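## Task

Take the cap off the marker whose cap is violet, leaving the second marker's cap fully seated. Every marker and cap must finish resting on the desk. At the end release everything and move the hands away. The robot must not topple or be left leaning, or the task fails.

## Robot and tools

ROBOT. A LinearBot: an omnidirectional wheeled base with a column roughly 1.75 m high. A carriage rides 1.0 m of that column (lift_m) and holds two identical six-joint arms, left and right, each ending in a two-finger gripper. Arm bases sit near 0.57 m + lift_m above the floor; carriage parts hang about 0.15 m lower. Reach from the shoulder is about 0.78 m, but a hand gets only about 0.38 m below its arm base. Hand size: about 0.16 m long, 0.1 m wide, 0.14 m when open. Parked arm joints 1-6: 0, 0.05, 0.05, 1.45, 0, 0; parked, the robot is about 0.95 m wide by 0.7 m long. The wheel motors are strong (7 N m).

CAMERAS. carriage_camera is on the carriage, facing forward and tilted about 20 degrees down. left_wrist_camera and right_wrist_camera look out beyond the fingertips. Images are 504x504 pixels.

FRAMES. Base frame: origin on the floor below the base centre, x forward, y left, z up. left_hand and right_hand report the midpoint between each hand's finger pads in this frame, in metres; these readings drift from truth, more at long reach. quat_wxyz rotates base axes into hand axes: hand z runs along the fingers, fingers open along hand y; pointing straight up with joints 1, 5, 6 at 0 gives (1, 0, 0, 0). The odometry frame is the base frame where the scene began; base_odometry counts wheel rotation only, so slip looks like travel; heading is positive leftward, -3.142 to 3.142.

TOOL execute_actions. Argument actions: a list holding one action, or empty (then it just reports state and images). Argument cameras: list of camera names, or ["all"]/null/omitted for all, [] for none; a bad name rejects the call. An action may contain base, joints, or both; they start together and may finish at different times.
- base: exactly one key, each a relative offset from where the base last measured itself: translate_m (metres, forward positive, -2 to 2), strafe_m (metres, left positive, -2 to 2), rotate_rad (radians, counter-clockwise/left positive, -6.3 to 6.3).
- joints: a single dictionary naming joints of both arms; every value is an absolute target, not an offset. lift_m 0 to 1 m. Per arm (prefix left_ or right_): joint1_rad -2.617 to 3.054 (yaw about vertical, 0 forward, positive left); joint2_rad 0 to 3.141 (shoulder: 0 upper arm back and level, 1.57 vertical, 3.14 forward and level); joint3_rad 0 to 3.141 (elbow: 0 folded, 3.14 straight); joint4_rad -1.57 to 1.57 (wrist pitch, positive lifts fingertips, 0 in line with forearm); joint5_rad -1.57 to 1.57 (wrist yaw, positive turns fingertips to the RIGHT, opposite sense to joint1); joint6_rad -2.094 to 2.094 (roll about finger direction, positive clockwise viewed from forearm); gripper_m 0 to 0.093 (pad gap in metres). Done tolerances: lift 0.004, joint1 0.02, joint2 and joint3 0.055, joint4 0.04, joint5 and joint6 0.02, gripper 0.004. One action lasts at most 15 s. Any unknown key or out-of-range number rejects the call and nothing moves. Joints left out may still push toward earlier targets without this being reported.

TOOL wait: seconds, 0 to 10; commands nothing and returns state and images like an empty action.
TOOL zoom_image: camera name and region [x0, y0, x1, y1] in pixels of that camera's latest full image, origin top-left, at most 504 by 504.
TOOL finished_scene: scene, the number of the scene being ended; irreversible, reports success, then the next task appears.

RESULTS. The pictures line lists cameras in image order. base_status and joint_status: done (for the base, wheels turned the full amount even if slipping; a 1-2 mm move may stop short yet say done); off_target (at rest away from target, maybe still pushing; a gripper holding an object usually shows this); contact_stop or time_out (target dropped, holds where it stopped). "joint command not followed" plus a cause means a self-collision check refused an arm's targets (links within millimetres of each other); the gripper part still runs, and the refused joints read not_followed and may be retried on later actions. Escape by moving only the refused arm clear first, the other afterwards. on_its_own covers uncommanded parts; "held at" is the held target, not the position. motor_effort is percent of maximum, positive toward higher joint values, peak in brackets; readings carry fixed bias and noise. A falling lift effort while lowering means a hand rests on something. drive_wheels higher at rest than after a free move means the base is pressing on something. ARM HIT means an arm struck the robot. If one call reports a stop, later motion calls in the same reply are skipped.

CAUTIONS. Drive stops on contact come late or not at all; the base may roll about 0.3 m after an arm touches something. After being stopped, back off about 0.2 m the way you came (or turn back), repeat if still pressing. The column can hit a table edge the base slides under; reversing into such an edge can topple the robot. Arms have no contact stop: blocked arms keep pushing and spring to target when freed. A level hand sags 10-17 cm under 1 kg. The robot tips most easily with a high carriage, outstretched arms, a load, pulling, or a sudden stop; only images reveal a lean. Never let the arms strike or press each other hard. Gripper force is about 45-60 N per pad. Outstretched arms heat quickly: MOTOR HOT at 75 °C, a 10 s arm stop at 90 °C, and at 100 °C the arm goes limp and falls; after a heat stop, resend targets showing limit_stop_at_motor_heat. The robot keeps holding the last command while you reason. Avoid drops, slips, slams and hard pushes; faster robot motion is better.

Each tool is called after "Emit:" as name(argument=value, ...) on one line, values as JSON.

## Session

Emit:
execute_actions(actions=[], cameras=["carriage_camera"])

Scene clock: 0.00 s.
base_odometry: x=+0.000 y=+0.000 heading=+0.000 (m, m, rad; odometry frame)
base_status: not commanded
joint_positions: lift_m=+0.298 left_joint1_rad=-0.012 left_joint2_rad=+0.039 left_joint3_rad=+0.041 left_joint4_rad=+1.456 left_joint5_rad=+0.021 left_joint6_rad=-0.021 left_gripper_m=+0.094 right_joint1_rad=-0.009 right_joint2_rad=+0.031 right_joint3_rad=+0.057 right_joint4_rad=+1.445 right_joint5_rad=+0.045 right_joint6_rad=+0.021 right_gripper_m=+0.094
joint_status: not commanded
motor_effort: lift_m=+19 drive_wheels=+2 (%)
left_hand: x=+0.3081 y=+0.3457 z=+1.2930 quat_wxyz=(+0.998, +0.010, +0.056, -0.017) (m; base frame)
right_hand: x=+0.3033 y=-0.3574 z=+1.2969 quat_wxyz=(+0.998, +0.023, +0.050, +0.005) (m; base frame)
pictures: carriage_camera
Images, in order (width x height): carriage_camera 504x504.

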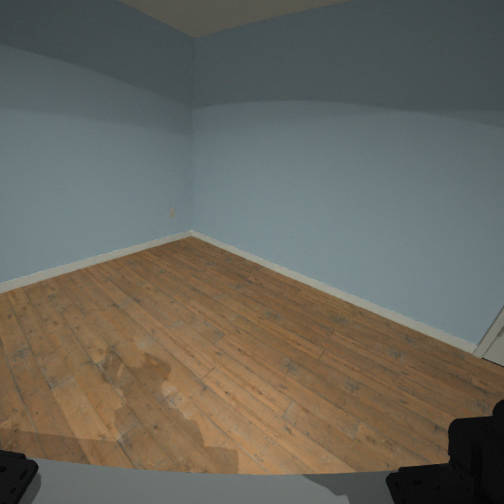

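Emit:
execute_actions(actions=[{"base":{"rotate_rad":-2.2},"joints":{"lift_m":0.65}}], cameras=["carriage_camera"])

Scene clock: 9.23 s.
base_odometry: x=+0.000 y=+0.000 heading=-2.200 (m, m, rad; odometry frame)
base_status: done
joint_positions: lift_m=+0.650 left_joint1_rad=-0.012 left_joint2_rad=+0.039 left_joint3_rad=+0.041 left_joint4_rad=+1.452 left_joint5_rad=+0.021 left_joint6_rad=-0.021 left_gripper_m=+0.094 right_joint1_rad=-0.009 right_joint2_rad=+0.031 right_joint3_rad=+0.057 right_joint4_rad=+1.440 right_joint5_rad=+0.045 right_joint6_rad=+0.021 right_gripper_m=+0.094
joint_status: all done
motor_effort: lift_m=+21(25) drive_wheels=+8(19) (%)
left_hand: x=+0.3090 y=+0.3457 z=+1.6444 quat_wxyz=(+0.998, +0.010, +0.058, -0.017) (m; base frame)
right_hand: x=+0.3044 y=-0.3574 z=+1.6484 quat_wxyz=(+0.998, +0.023, +0.052, +0.005) (m; base frame)
pictures: carriage_camera
Images, in order (width x height): carriage_camera 504x504.

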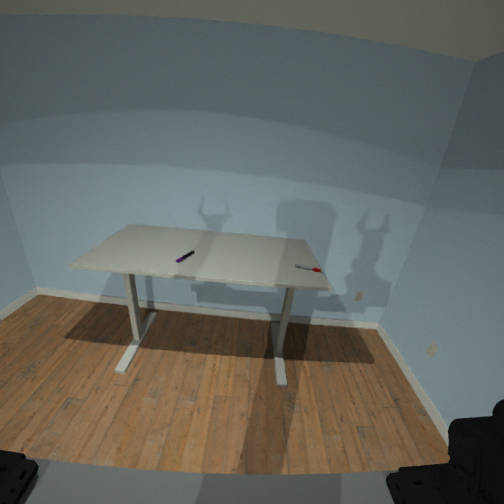

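Emit:
execute_actions(actions=[{"base":{"rotate_rad":-0.12}}], cameras=[])

Emit:
execute_actions(actions=[{"base":{"strafe_m":0.72}}], cameras=["carriage_camera"])

Emit:
execute_actions(actions=[{"base":{"translate_m":0.8}}], cameras=["carriage_camera"])

Scene clock: 20.70 s.
base_odometry: x=+0.000 y=+0.000 heading=-2.319 (m, m, rad; odometry frame)
base_status: done
joint_positions: lift_m=+0.650 left_joint1_rad=-0.012 left_joint2_rad=+0.039 left_joint3_rad=+0.041 left_joint4_rad=+1.454 left_joint5_rad=+0.021 left_joint6_rad=-0.021 left_gripper_m=+0.094 right_joint1_rad=-0.009 right_joint2_rad=+0.031 right_joint3_rad=+0.057 right_joint4_rad=+1.441 right_joint5_rad=+0.045 right_joint6_rad=+0.021 right_gripper_m=+0.094
joint_status: not commanded
motor_effort: lift_m=+21(21) drive_wheels=+9(13) (%)
left_hand: x=+0.3087 y=+0.3457 z=+1.6445 quat_wxyz=(+0.998, +0.010, +0.057, -0.017) (m; base frame)
right_hand: x=+0.3043 y=-0.3574 z=+1.6484 quat_wxyz=(+0.998, +0.023, +0.051, +0.005) (m; base frame)
pictures: none
No camera images: the call's "cameras" was empty. Leave "cameras" out to get every camera's image.

Scene clock: 24.37 s.
base_odometry: x=+0.527 y=-0.491 heading=-2.320 (m, m, rad; odometry frame)
base_status: done
joint_positions: lift_m=+0.650 left_joint1_rad=-0.012 left_joint2_rad=+0.039 left_joint3_rad=+0.041 left_joint4_rad=+1.454 left_joint5_rad=+0.021 left_joint6_rad=-0.021 left_gripper_m=+0.094 right_joint1_rad=-0.009 right_joint2_rad=+0.031 right_joint3_rad=+0.057 right_joint4_rad=+1.441 right_joint5_rad=+0.045 right_joint6_rad=+0.021 right_gripper_m=+0.094
joint_status: not commanded
motor_effort: lift_m=+21(21) drive_wheels=-11(29) (%)
left_hand: x=+0.3087 y=+0.3457 z=+1.6445 quat_wxyz=(+0.998, +0.010, +0.057, -0.017) (m; base frame)
right_hand: x=+0.3043 y=-0.3574 z=+1.6484 quat_wxyz=(+0.998, +0.023, +0.051, +0.005) (m; base frame)
pictures: carriage_camera
Images, in order (width x height): carriage_camera 504x504.

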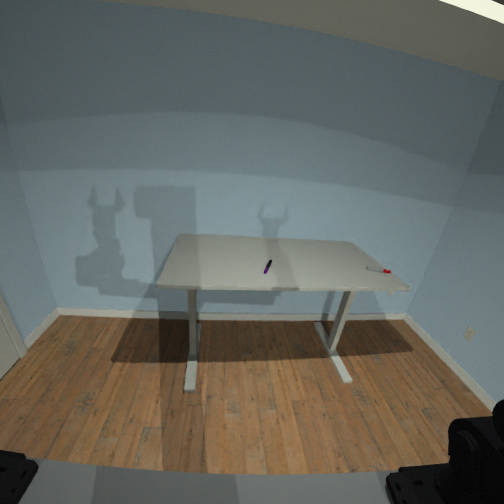

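Scene clock: 28.23 s.
base_odometry: x=-0.017 y=-1.077 heading=-2.319 (m, m, rad; odometry frame)
base_status: done
joint_positions: lift_m=+0.650 left_joint1_rad=-0.012 left_joint2_rad=+0.039 left_joint3_rad=+0.041 left_joint4_rad=+1.454 left_joint5_rad=+0.021 left_joint6_rad=-0.021 left_gripper_m=+0.094 right_joint1_rad=-0.009 right_joint2_rad=+0.031 right_joint3_rad=+0.057 right_joint4_rad=+1.443 right_joint5_rad=+0.045 right_joint6_rad=+0.021 right_gripper_m=+0.094
joint_status: not commanded
motor_effort: lift_m=+21(21) drive_wheels=-7(20) (%)
left_hand: x=+0.3087 y=+0.3457 z=+1.6445 quat_wxyz=(+0.998, +0.010, +0.057, -0.017) (m; base frame)
right_hand: x=+0.3038 y=-0.3574 z=+1.6484 quat_wxyz=(+0.998, +0.023, +0.050, +0.005) (m; base frame)
pictures: carriage_camera
Images, in order (width x height): carriage_camera 504x504.

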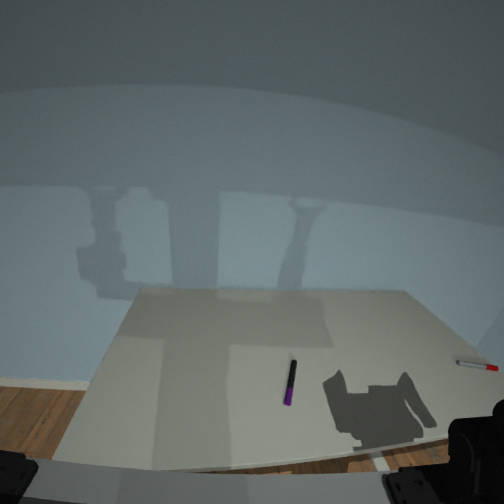

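Emit:
execute_actions(actions=[{"joints":{"lift_m":0.6,"right_joint1_rad":0.49,"right_joint2_rad":2.55,"right_joint3_rad":1.85,"right_joint4_rad":-0.85,"right_joint5_rad":0.03,"right_joint6_rad":0.66,"left_joint1_rad":-0.3,"left_joint2_rad":2.03,"left_joint3_rad":0.52,"left_joint4_rad":0.81}}], cameras=["right_wrist_camera","carriage_camera"])

Scene clock: 43.57 s.
base_odometry: x=-0.017 y=-1.077 heading=-2.319 (m, m, rad; odometry frame)
base_status: not commanded
joint_positions: lift_m=+0.600 left_joint1_rad=-0.295 left_joint2_rad=+2.025 left_joint3_rad=+0.516 left_joint4_rad=+0.806 left_joint5_rad=+0.021 left_joint6_rad=-0.021 left_gripper_m=+0.094 right_joint1_rad=+0.485 right_joint2_rad=+2.563 right_joint3_rad=+1.823 right_joint4_rad=-0.851 right_joint5_rad=+0.033 right_joint6_rad=+0.655 right_gripper_m=+0.094
joint_status: all done
motor_effort: lift_m=+17(18) drive_wheels=+6(6) (%)
left_hand: x=+0.6595 y=+0.2303 z=+1.1173 quat_wxyz=(+0.414, +0.128, +0.898, -0.075) (m; base frame)
right_hand: x=+0.6869 y=-0.1414 z=+1.0577 quat_wxyz=(+0.001, +0.085, +0.996, -0.019) (m; base frame)
pictures: carriage_camera, right_wrist_camera
Images, in order (width x height): carriage_camera 504x504, right_wrist_camera 504x504.

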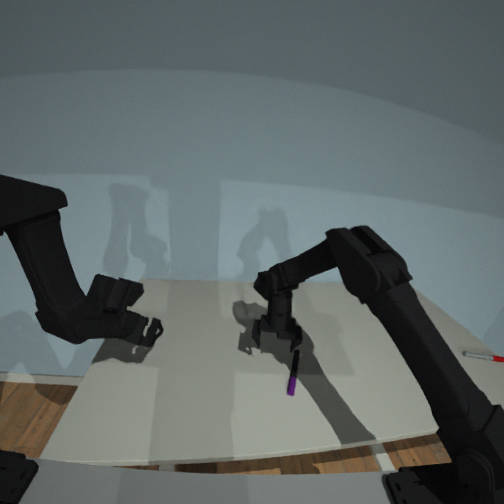

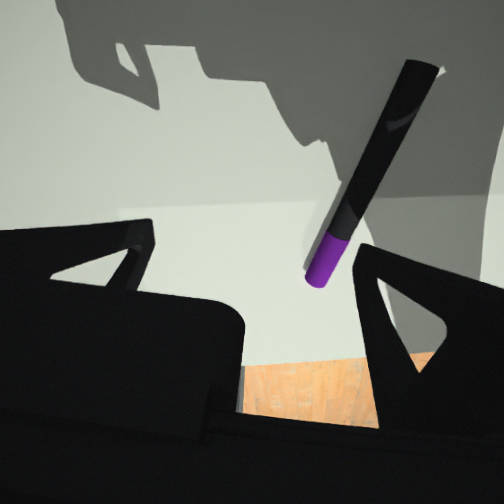

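Emit:
execute_actions(actions=[{"base":{"strafe_m":-0.08},"joints":{"right_joint6_rad":0.96,"lift_m":0.56}}], cameras=["right_wrist_camera"])

Scene clock: 49.87 s.
base_odometry: x=-0.076 y=-1.023 heading=-2.319 (m, m, rad; odometry frame)
base_status: done
joint_positions: lift_m=+0.560 left_joint1_rad=-0.298 left_joint2_rad=+2.029 left_joint3_rad=+0.516 left_joint4_rad=+0.807 left_joint5_rad=+0.021 left_joint6_rad=-0.021 left_gripper_m=+0.094 right_joint1_rad=+0.489 right_joint2_rad=+2.565 right_joint3_rad=+1.823 right_joint4_rad=-0.851 right_joint5_rad=+0.032 right_joint6_rad=+0.955 right_gripper_m=+0.094
joint_status: all done
motor_effort: lift_m=+17(17) drive_wheels=+2(22) (%)
left_hand: x=+0.6588 y=+0.2294 z=+1.0762 quat_wxyz=(+0.412, +0.129, +0.899, -0.076) (m; base frame)
right_hand: x=+0.6857 y=-0.1398 z=+1.0170 quat_wxyz=(+0.002, +0.231, +0.973, -0.019) (m; base frame)
pictures: right_wrist_camera
Images, in order (width x height): right_wrist_camera 504x504.

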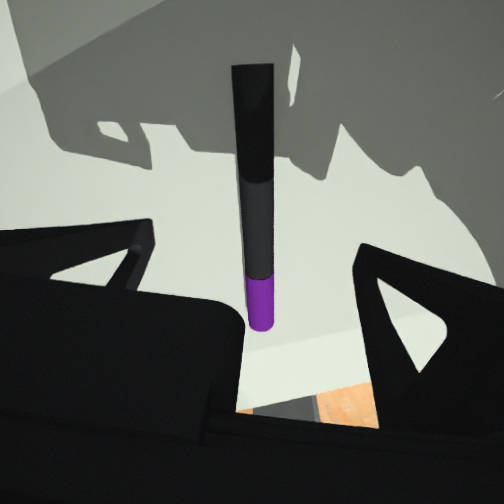

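Good alignment; descend.

Emit:
execute_actions(actions=[{"base":{"translate_m":0.015},"joints":{"lift_m":0.51}}], cameras=["right_wrist_camera"])

Scene clock: 55.13 s.
base_odometry: x=-0.086 y=-1.034 heading=-2.320 (m, m, rad; odometry frame)
base_status: done
joint_positions: lift_m=+0.510 left_joint1_rad=-0.298 left_joint2_rad=+2.030 left_joint3_rad=+0.516 left_joint4_rad=+0.807 left_joint5_rad=+0.021 left_joint6_rad=-0.021 left_gripper_m=+0.094 right_joint1_rad=+0.487 right_joint2_rad=+2.555 right_joint3_rad=+1.830 right_joint4_rad=-0.851 right_joint5_rad=+0.030 right_joint6_rad=+0.955 right_gripper_m=+0.094
joint_status: all done
motor_effort: lift_m=+16(18) drive_wheels=+7(10) (%)
left_hand: x=+0.6586 y=+0.2295 z=+1.0257 quat_wxyz=(+0.412, +0.130, +0.899, -0.076) (m; base frame)
right_hand: x=+0.6899 y=-0.1379 z=+0.9728 quat_wxyz=(+0.008, +0.232, +0.973, -0.013) (m; base frame)
pictures: right_wrist_camera
Images, in order (width x height): right_wrist_camera 504x504.

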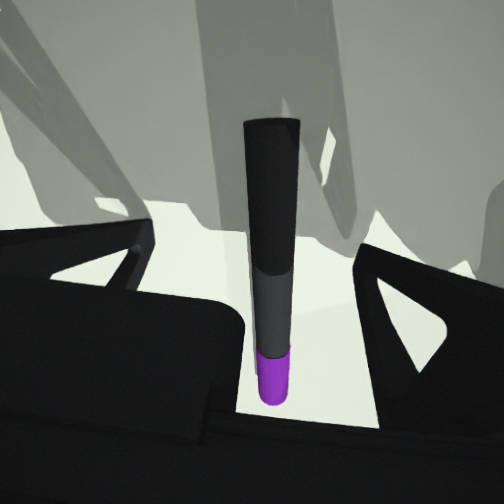

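Touching. Grasp and replay earlier poses.

Emit:
execute_actions(actions=[{"joints":{"right_gripper_m":0,"lift_m":0.515}}], cameras=[])

Emit:
execute_actions(actions=[{"joints":{"lift_m":0.55,"right_gripper_m":0,"right_joint1_rad":0.62,"right_joint2_rad":2.42,"right_joint3_rad":1.8,"right_joint4_rad":-0.93,"right_joint6_rad":1.47,"left_joint1_rad":-0.875,"left_joint6_rad":0}}], cameras=[])

Emit:
execute_actions(actions=[{"joints":{"left_joint2_rad":2.16,"left_joint3_rad":0.8,"left_joint4_rad":0.67}}], cameras=["left_wrist_camera","carriage_camera"])

Scene clock: 65.60 s.
base_odometry: x=-0.086 y=-1.034 heading=-2.320 (m, m, rad; odometry frame)
base_status: not commanded
joint_positions: lift_m=+0.515 left_joint1_rad=-0.298 left_joint2_rad=+2.031 left_joint3_rad=+0.516 left_joint4_rad=+0.811 left_joint5_rad=+0.021 left_joint6_rad=-0.021 left_gripper_m=+0.094 right_joint1_rad=+0.487 right_joint2_rad=+2.556 right_joint3_rad=+1.830 right_joint4_rad=-0.851 right_joint5_rad=+0.030 right_joint6_rad=+0.956 right_gripper_m=+0.018
joint_status: right_gripper_m off_target (ended at +0.018, target +0.000); the others done
motor_effort: lift_m=+22(27) drive_wheels=+7(7) (%)
left_hand: x=+0.6591 y=+0.2293 z=+1.0306 quat_wxyz=(+0.413, +0.129, +0.898, -0.076) (m; base frame)
right_hand: x=+0.6897 y=-0.1381 z=+0.9767 quat_wxyz=(+0.007, +0.232, +0.973, -0.013) (m; base frame)
pictures: none
No camera images: the call's "cameras" was empty. Leave "cameras" out to get every camera's image.

Scene clock: 66.77 s.
base_odometry: x=-0.086 y=-1.034 heading=-2.320 (m, m, rad; odometry frame)
base_status: not commanded
joint_positions: lift_m=+0.550 left_joint1_rad=-0.875 left_joint2_rad=+2.030 left_joint3_rad=+0.516 left_joint4_rad=+0.815 left_joint5_rad=+0.021 left_joint6_rad=-0.005 left_gripper_m=+0.094 right_joint1_rad=+0.623 right_joint2_rad=+2.421 right_joint3_rad=+1.805 right_joint4_rad=-0.925 right_joint5_rad=+0.028 right_joint6_rad=+1.465 right_gripper_m=+0.018
joint_status: right_gripper_m off_target (ended at +0.018, target +0.000); the others done
motor_effort: lift_m=+21(27) drive_wheels=+7(7) (%)
left_hand: x=+0.5324 y=+0.0408 z=+1.0669 quat_wxyz=(+0.378, +0.386, +0.820, -0.188) (m; base frame)
right_hand: x=+0.6562 y=-0.0849 z=+1.0655 quat_wxyz=(+0.020, +0.409, +0.912, +0.006) (m; base frame)
pictures: none
No camera images: the call's "cameras" was empty. Leave "cameras" out to get every camera's image.

Scene clock: 67.67 s.
base_odometry: x=-0.086 y=-1.034 heading=-2.320 (m, m, rad; odometry frame)
base_status: not commanded
joint_positions: lift_m=+0.550 left_joint1_rad=-0.875 left_joint2_rad=+2.163 left_joint3_rad=+0.791 left_joint4_rad=+0.676 left_joint5_rad=+0.021 left_joint6_rad=-0.005 left_gripper_m=+0.094 right_joint1_rad=+0.623 right_joint2_rad=+2.421 right_joint3_rad=+1.805 right_joint4_rad=-0.925 right_joint5_rad=+0.028 right_joint6_rad=+1.465 right_gripper_m=+0.018
joint_status: all done
motor_effort: lift_m=+21(21) drive_wheels=+7(7) (%)
left_hand: x=+0.5736 y=-0.0086 z=+1.0627 quat_wxyz=(+0.380, +0.386, +0.819, -0.189) (m; base frame)
right_hand: x=+0.6562 y=-0.0849 z=+1.0655 quat_wxyz=(+0.020, +0.409, +0.912, +0.006) (m; base frame)
pictures: carriage_camera, left_wrist_camera
Images, in order (width x height): carriage_camera 504x504, left_wrist_camera 504x504.

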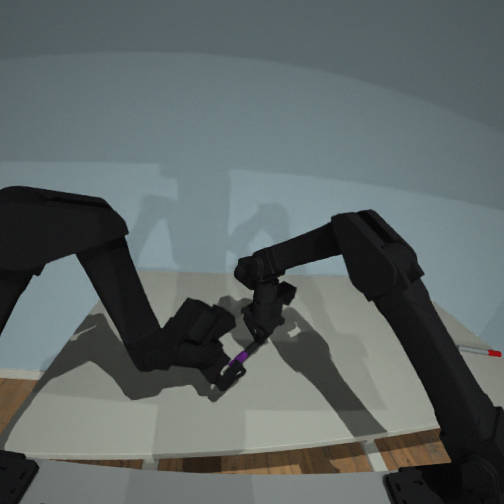

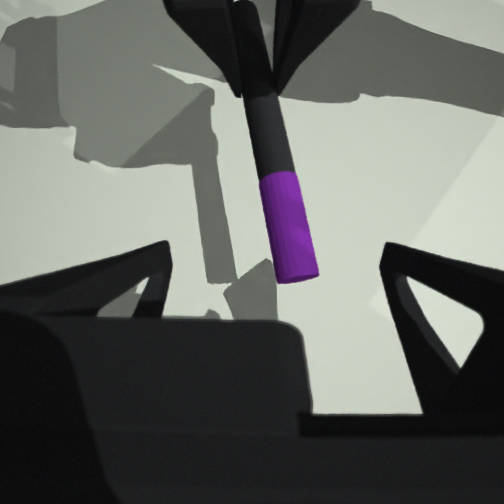

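Emit:
execute_actions(actions=[{"joints":{"right_joint6_rad":1.58,"left_joint1_rad":-0.865,"left_joint2_rad":2.25,"left_joint3_rad":0.905,"left_joint4_rad":0.65}}], cameras=["left_wrist_camera"])

Scene clock: 73.50 s.
base_odometry: x=-0.086 y=-1.034 heading=-2.320 (m, m, rad; odometry frame)
base_status: not commanded
joint_positions: lift_m=+0.550 left_joint1_rad=-0.871 left_joint2_rad=+2.243 left_joint3_rad=+0.888 left_joint4_rad=+0.657 left_joint5_rad=+0.021 left_joint6_rad=-0.005 left_gripper_m=+0.094 right_joint1_rad=+0.623 right_joint2_rad=+2.421 right_joint3_rad=+1.805 right_joint4_rad=-0.925 right_joint5_rad=+0.028 right_joint6_rad=+1.575 right_gripper_m=+0.018
joint_status: all done
motor_effort: lift_m=+21(21) drive_wheels=+7(7) (%)
left_hand: x=+0.5884 y=-0.0228 z=+1.0514 quat_wxyz=(+0.379, +0.384, +0.821, -0.188) (m; base frame)
right_hand: x=+0.6561 y=-0.0850 z=+1.0655 quat_wxyz=(+0.019, +0.458, +0.889, +0.007) (m; base frame)
pictures: left_wrist_camera
Images, in order (width x height): left_wrist_camera 504x504.

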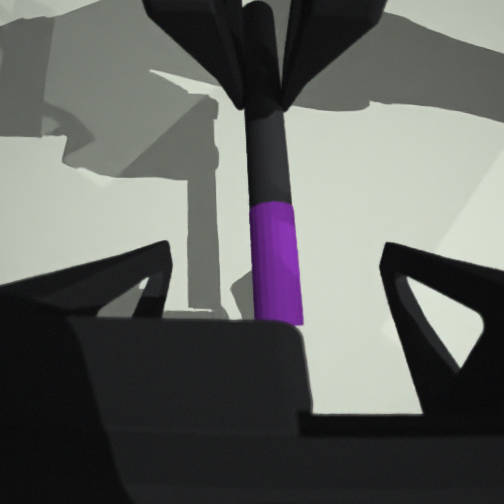

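Emit:
execute_actions(actions=[{"joints":{"left_gripper_m":0}}], cameras=[])

Emit:
execute_actions(actions=[{"joints":{"left_joint2_rad":2.08,"left_joint3_rad":0.55,"left_joint4_rad":0.83,"right_joint1_rad":0.5,"right_joint5_rad":0.25}}], cameras=["left_wrist_camera","carriage_camera"])

Scene clock: 79.67 s.
base_odometry: x=-0.086 y=-1.034 heading=-2.320 (m, m, rad; odometry frame)
base_status: not commanded
joint_positions: lift_m=+0.550 left_joint1_rad=-0.870 left_joint2_rad=+2.243 left_joint3_rad=+0.888 left_joint4_rad=+0.656 left_joint5_rad=+0.018 left_joint6_rad=-0.005 left_gripper_m=+0.019 right_joint1_rad=+0.623 right_joint2_rad=+2.421 right_joint3_rad=+1.805 right_joint4_rad=-0.929 right_joint5_rad=+0.028 right_joint6_rad=+1.575 right_gripper_m=+0.018
joint_status: left_gripper_m off_target (ended at +0.019, target +0.000)
motor_effort: lift_m=+21(21) drive_wheels=+7(7) (%)
left_hand: x=+0.5889 y=-0.0223 z=+1.0513 quat_wxyz=(+0.379, +0.384, +0.821, -0.186) (m; base frame)
right_hand: x=+0.6554 y=-0.0856 z=+1.0654 quat_wxyz=(+0.019, +0.458, +0.889, +0.005) (m; base frame)
pictures: none
No camera images: the call's "cameras" was empty. Leave "cameras" out to get every camera's image.

Scene clock: 80.63 s.
base_odometry: x=-0.086 y=-1.034 heading=-2.320 (m, m, rad; odometry frame)
base_status: not commanded
joint_positions: lift_m=+0.550 left_joint1_rad=-0.868 left_joint2_rad=+2.076 left_joint3_rad=+0.559 left_joint4_rad=+0.824 left_joint5_rad=+0.016 left_joint6_rad=-0.005 left_gripper_m=+0.019 right_joint1_rad=+0.497 right_joint2_rad=+2.421 right_joint3_rad=+1.805 right_joint4_rad=-0.936 right_joint5_rad=+0.244 right_joint6_rad=+1.575 right_gripper_m=+0.017
joint_status: all done
motor_effort: lift_m=+21(21) drive_wheels=+7(9) (%)
left_hand: x=+0.5423 y=+0.0348 z=+1.0621 quat_wxyz=(+0.382, +0.382, +0.821, -0.186) (m; base frame)
right_hand: x=+0.7014 y=-0.1682 z=+1.0704 quat_wxyz=(+0.110, +0.511, +0.851, -0.054) (m; base frame)
pictures: carriage_camera, left_wrist_camera
Images, in order (width x height): carriage_camera 504x504, left_wrist_camera 504x504.

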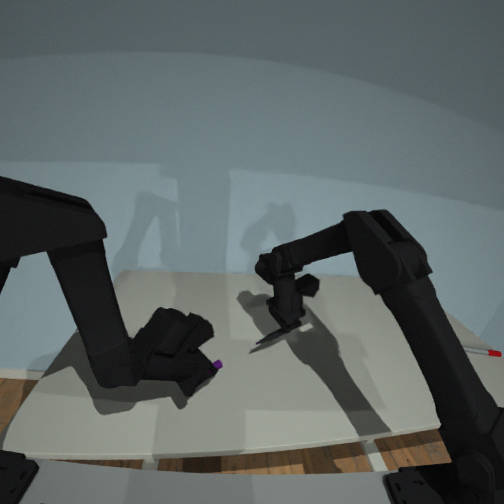

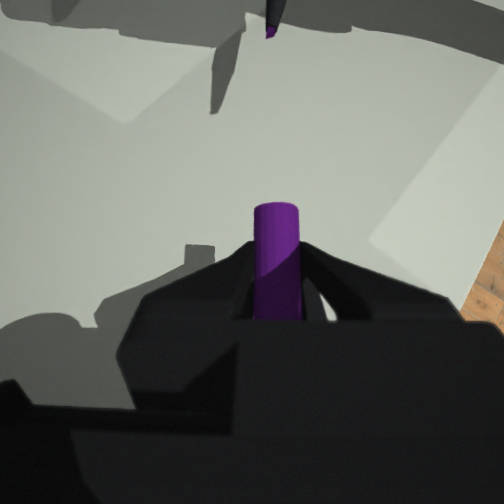

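Emit:
execute_actions(actions=[{"joints":{"lift_m":0.512,"right_joint5_rad":0.03,"right_joint2_rad":2.52,"right_joint4_rad":-0.84,"left_joint2_rad":2.3,"left_joint4_rad":1.05}}], cameras=[])

Emit:
execute_actions(actions=[{"joints":{"left_gripper_m":0.09,"right_gripper_m":0.09}}], cameras=[])

Emit:
execute_actions(actions=[{"joints":{"lift_m":0.7}}], cameras=["carriage_camera"])

Emit:
finished_scene(scene=2)

Scene clock: 88.10 s.
base_odometry: x=-0.086 y=-1.034 heading=-2.320 (m, m, rad; odometry frame)
base_status: not commanded
joint_positions: lift_m=+0.512 left_joint1_rad=-0.868 left_joint2_rad=+2.303 left_joint3_rad=+0.559 left_joint4_rad=+1.039 left_joint5_rad=+0.017 left_joint6_rad=-0.005 left_gripper_m=+0.019 right_joint1_rad=+0.497 right_joint2_rad=+2.534 right_joint3_rad=+1.805 right_joint4_rad=-0.843 right_joint5_rad=+0.036 right_joint6_rad=+1.575 right_gripper_m=+0.017
joint_status: all done
motor_effort: lift_m=+18(17) drive_wheels=+7(7) (%)
left_hand: x=+0.5362 y=+0.0418 z=+0.9774 quat_wxyz=(+0.377, +0.383, +0.823, -0.184) (m; base frame)
right_hand: x=+0.6857 y=-0.1360 z=+0.9781 quat_wxyz=(+0.015, +0.513, +0.858, -0.010) (m; base frame)
pictures: none
No camera images: the call's "cameras" was empty. Leave "cameras" out to get every camera's image.

Scene clock: 88.80 s.
base_odometry: x=-0.086 y=-1.034 heading=-2.320 (m, m, rad; odometry frame)
base_status: not commanded
joint_positions: lift_m=+0.512 left_joint1_rad=-0.868 left_joint2_rad=+2.303 left_joint3_rad=+0.559 left_joint4_rad=+1.041 left_joint5_rad=+0.017 left_joint6_rad=-0.005 left_gripper_m=+0.090 right_joint1_rad=+0.497 right_joint2_rad=+2.534 right_joint3_rad=+1.805 right_joint4_rad=-0.843 right_joint5_rad=+0.036 right_joint6_rad=+1.575 right_gripper_m=+0.090
joint_status: all done
motor_effort: lift_m=+18(18) drive_wheels=+7(7) (%)
left_hand: x=+0.5364 y=+0.0416 z=+0.9777 quat_wxyz=(+0.378, +0.383, +0.822, -0.185) (m; base frame)
right_hand: x=+0.6857 y=-0.1360 z=+0.9781 quat_wxyz=(+0.015, +0.513, +0.858, -0.010) (m; base frame)
pictures: none
No camera images: the call's "cameras" was empty. Leave "cameras" out to get every camera's image.

Scene clock: 90.10 s.
base_odometry: x=-0.086 y=-1.034 heading=-2.320 (m, m, rad; odometry frame)
base_status: not commanded
joint_positions: lift_m=+0.700 left_joint1_rad=-0.868 left_joint2_rad=+2.302 left_joint3_rad=+0.559 left_joint4_rad=+1.053 left_joint5_rad=+0.018 left_joint6_rad=-0.005 left_gripper_m=+0.090 right_joint1_rad=+0.497 right_joint2_rad=+2.526 right_joint3_rad=+1.805 right_joint4_rad=-0.842 right_joint5_rad=+0.034 right_joint6_rad=+1.575 right_gripper_m=+0.090
joint_status: all done
motor_effort: lift_m=+21(25) drive_wheels=+7(7) (%)
left_hand: x=+0.5377 y=+0.0399 z=+1.1679 quat_wxyz=(+0.383, +0.382, +0.820, -0.187) (m; base frame)
right_hand: x=+0.6875 y=-0.1346 z=+1.1694 quat_wxyz=(+0.017, +0.513, +0.858, -0.005) (m; base frame)
pictures: carriage_camera
Images, in order (width x height): carriage_camera 504x504.

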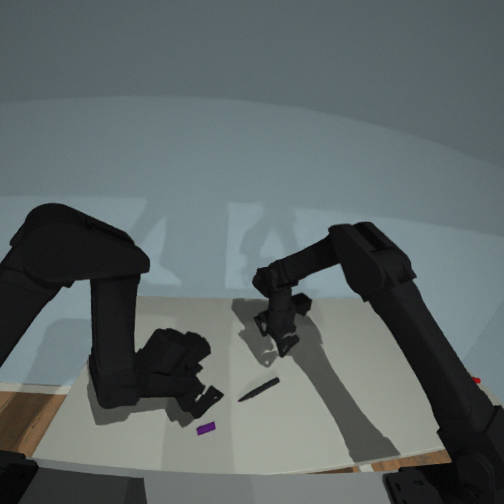

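The scene is finished: the task was done.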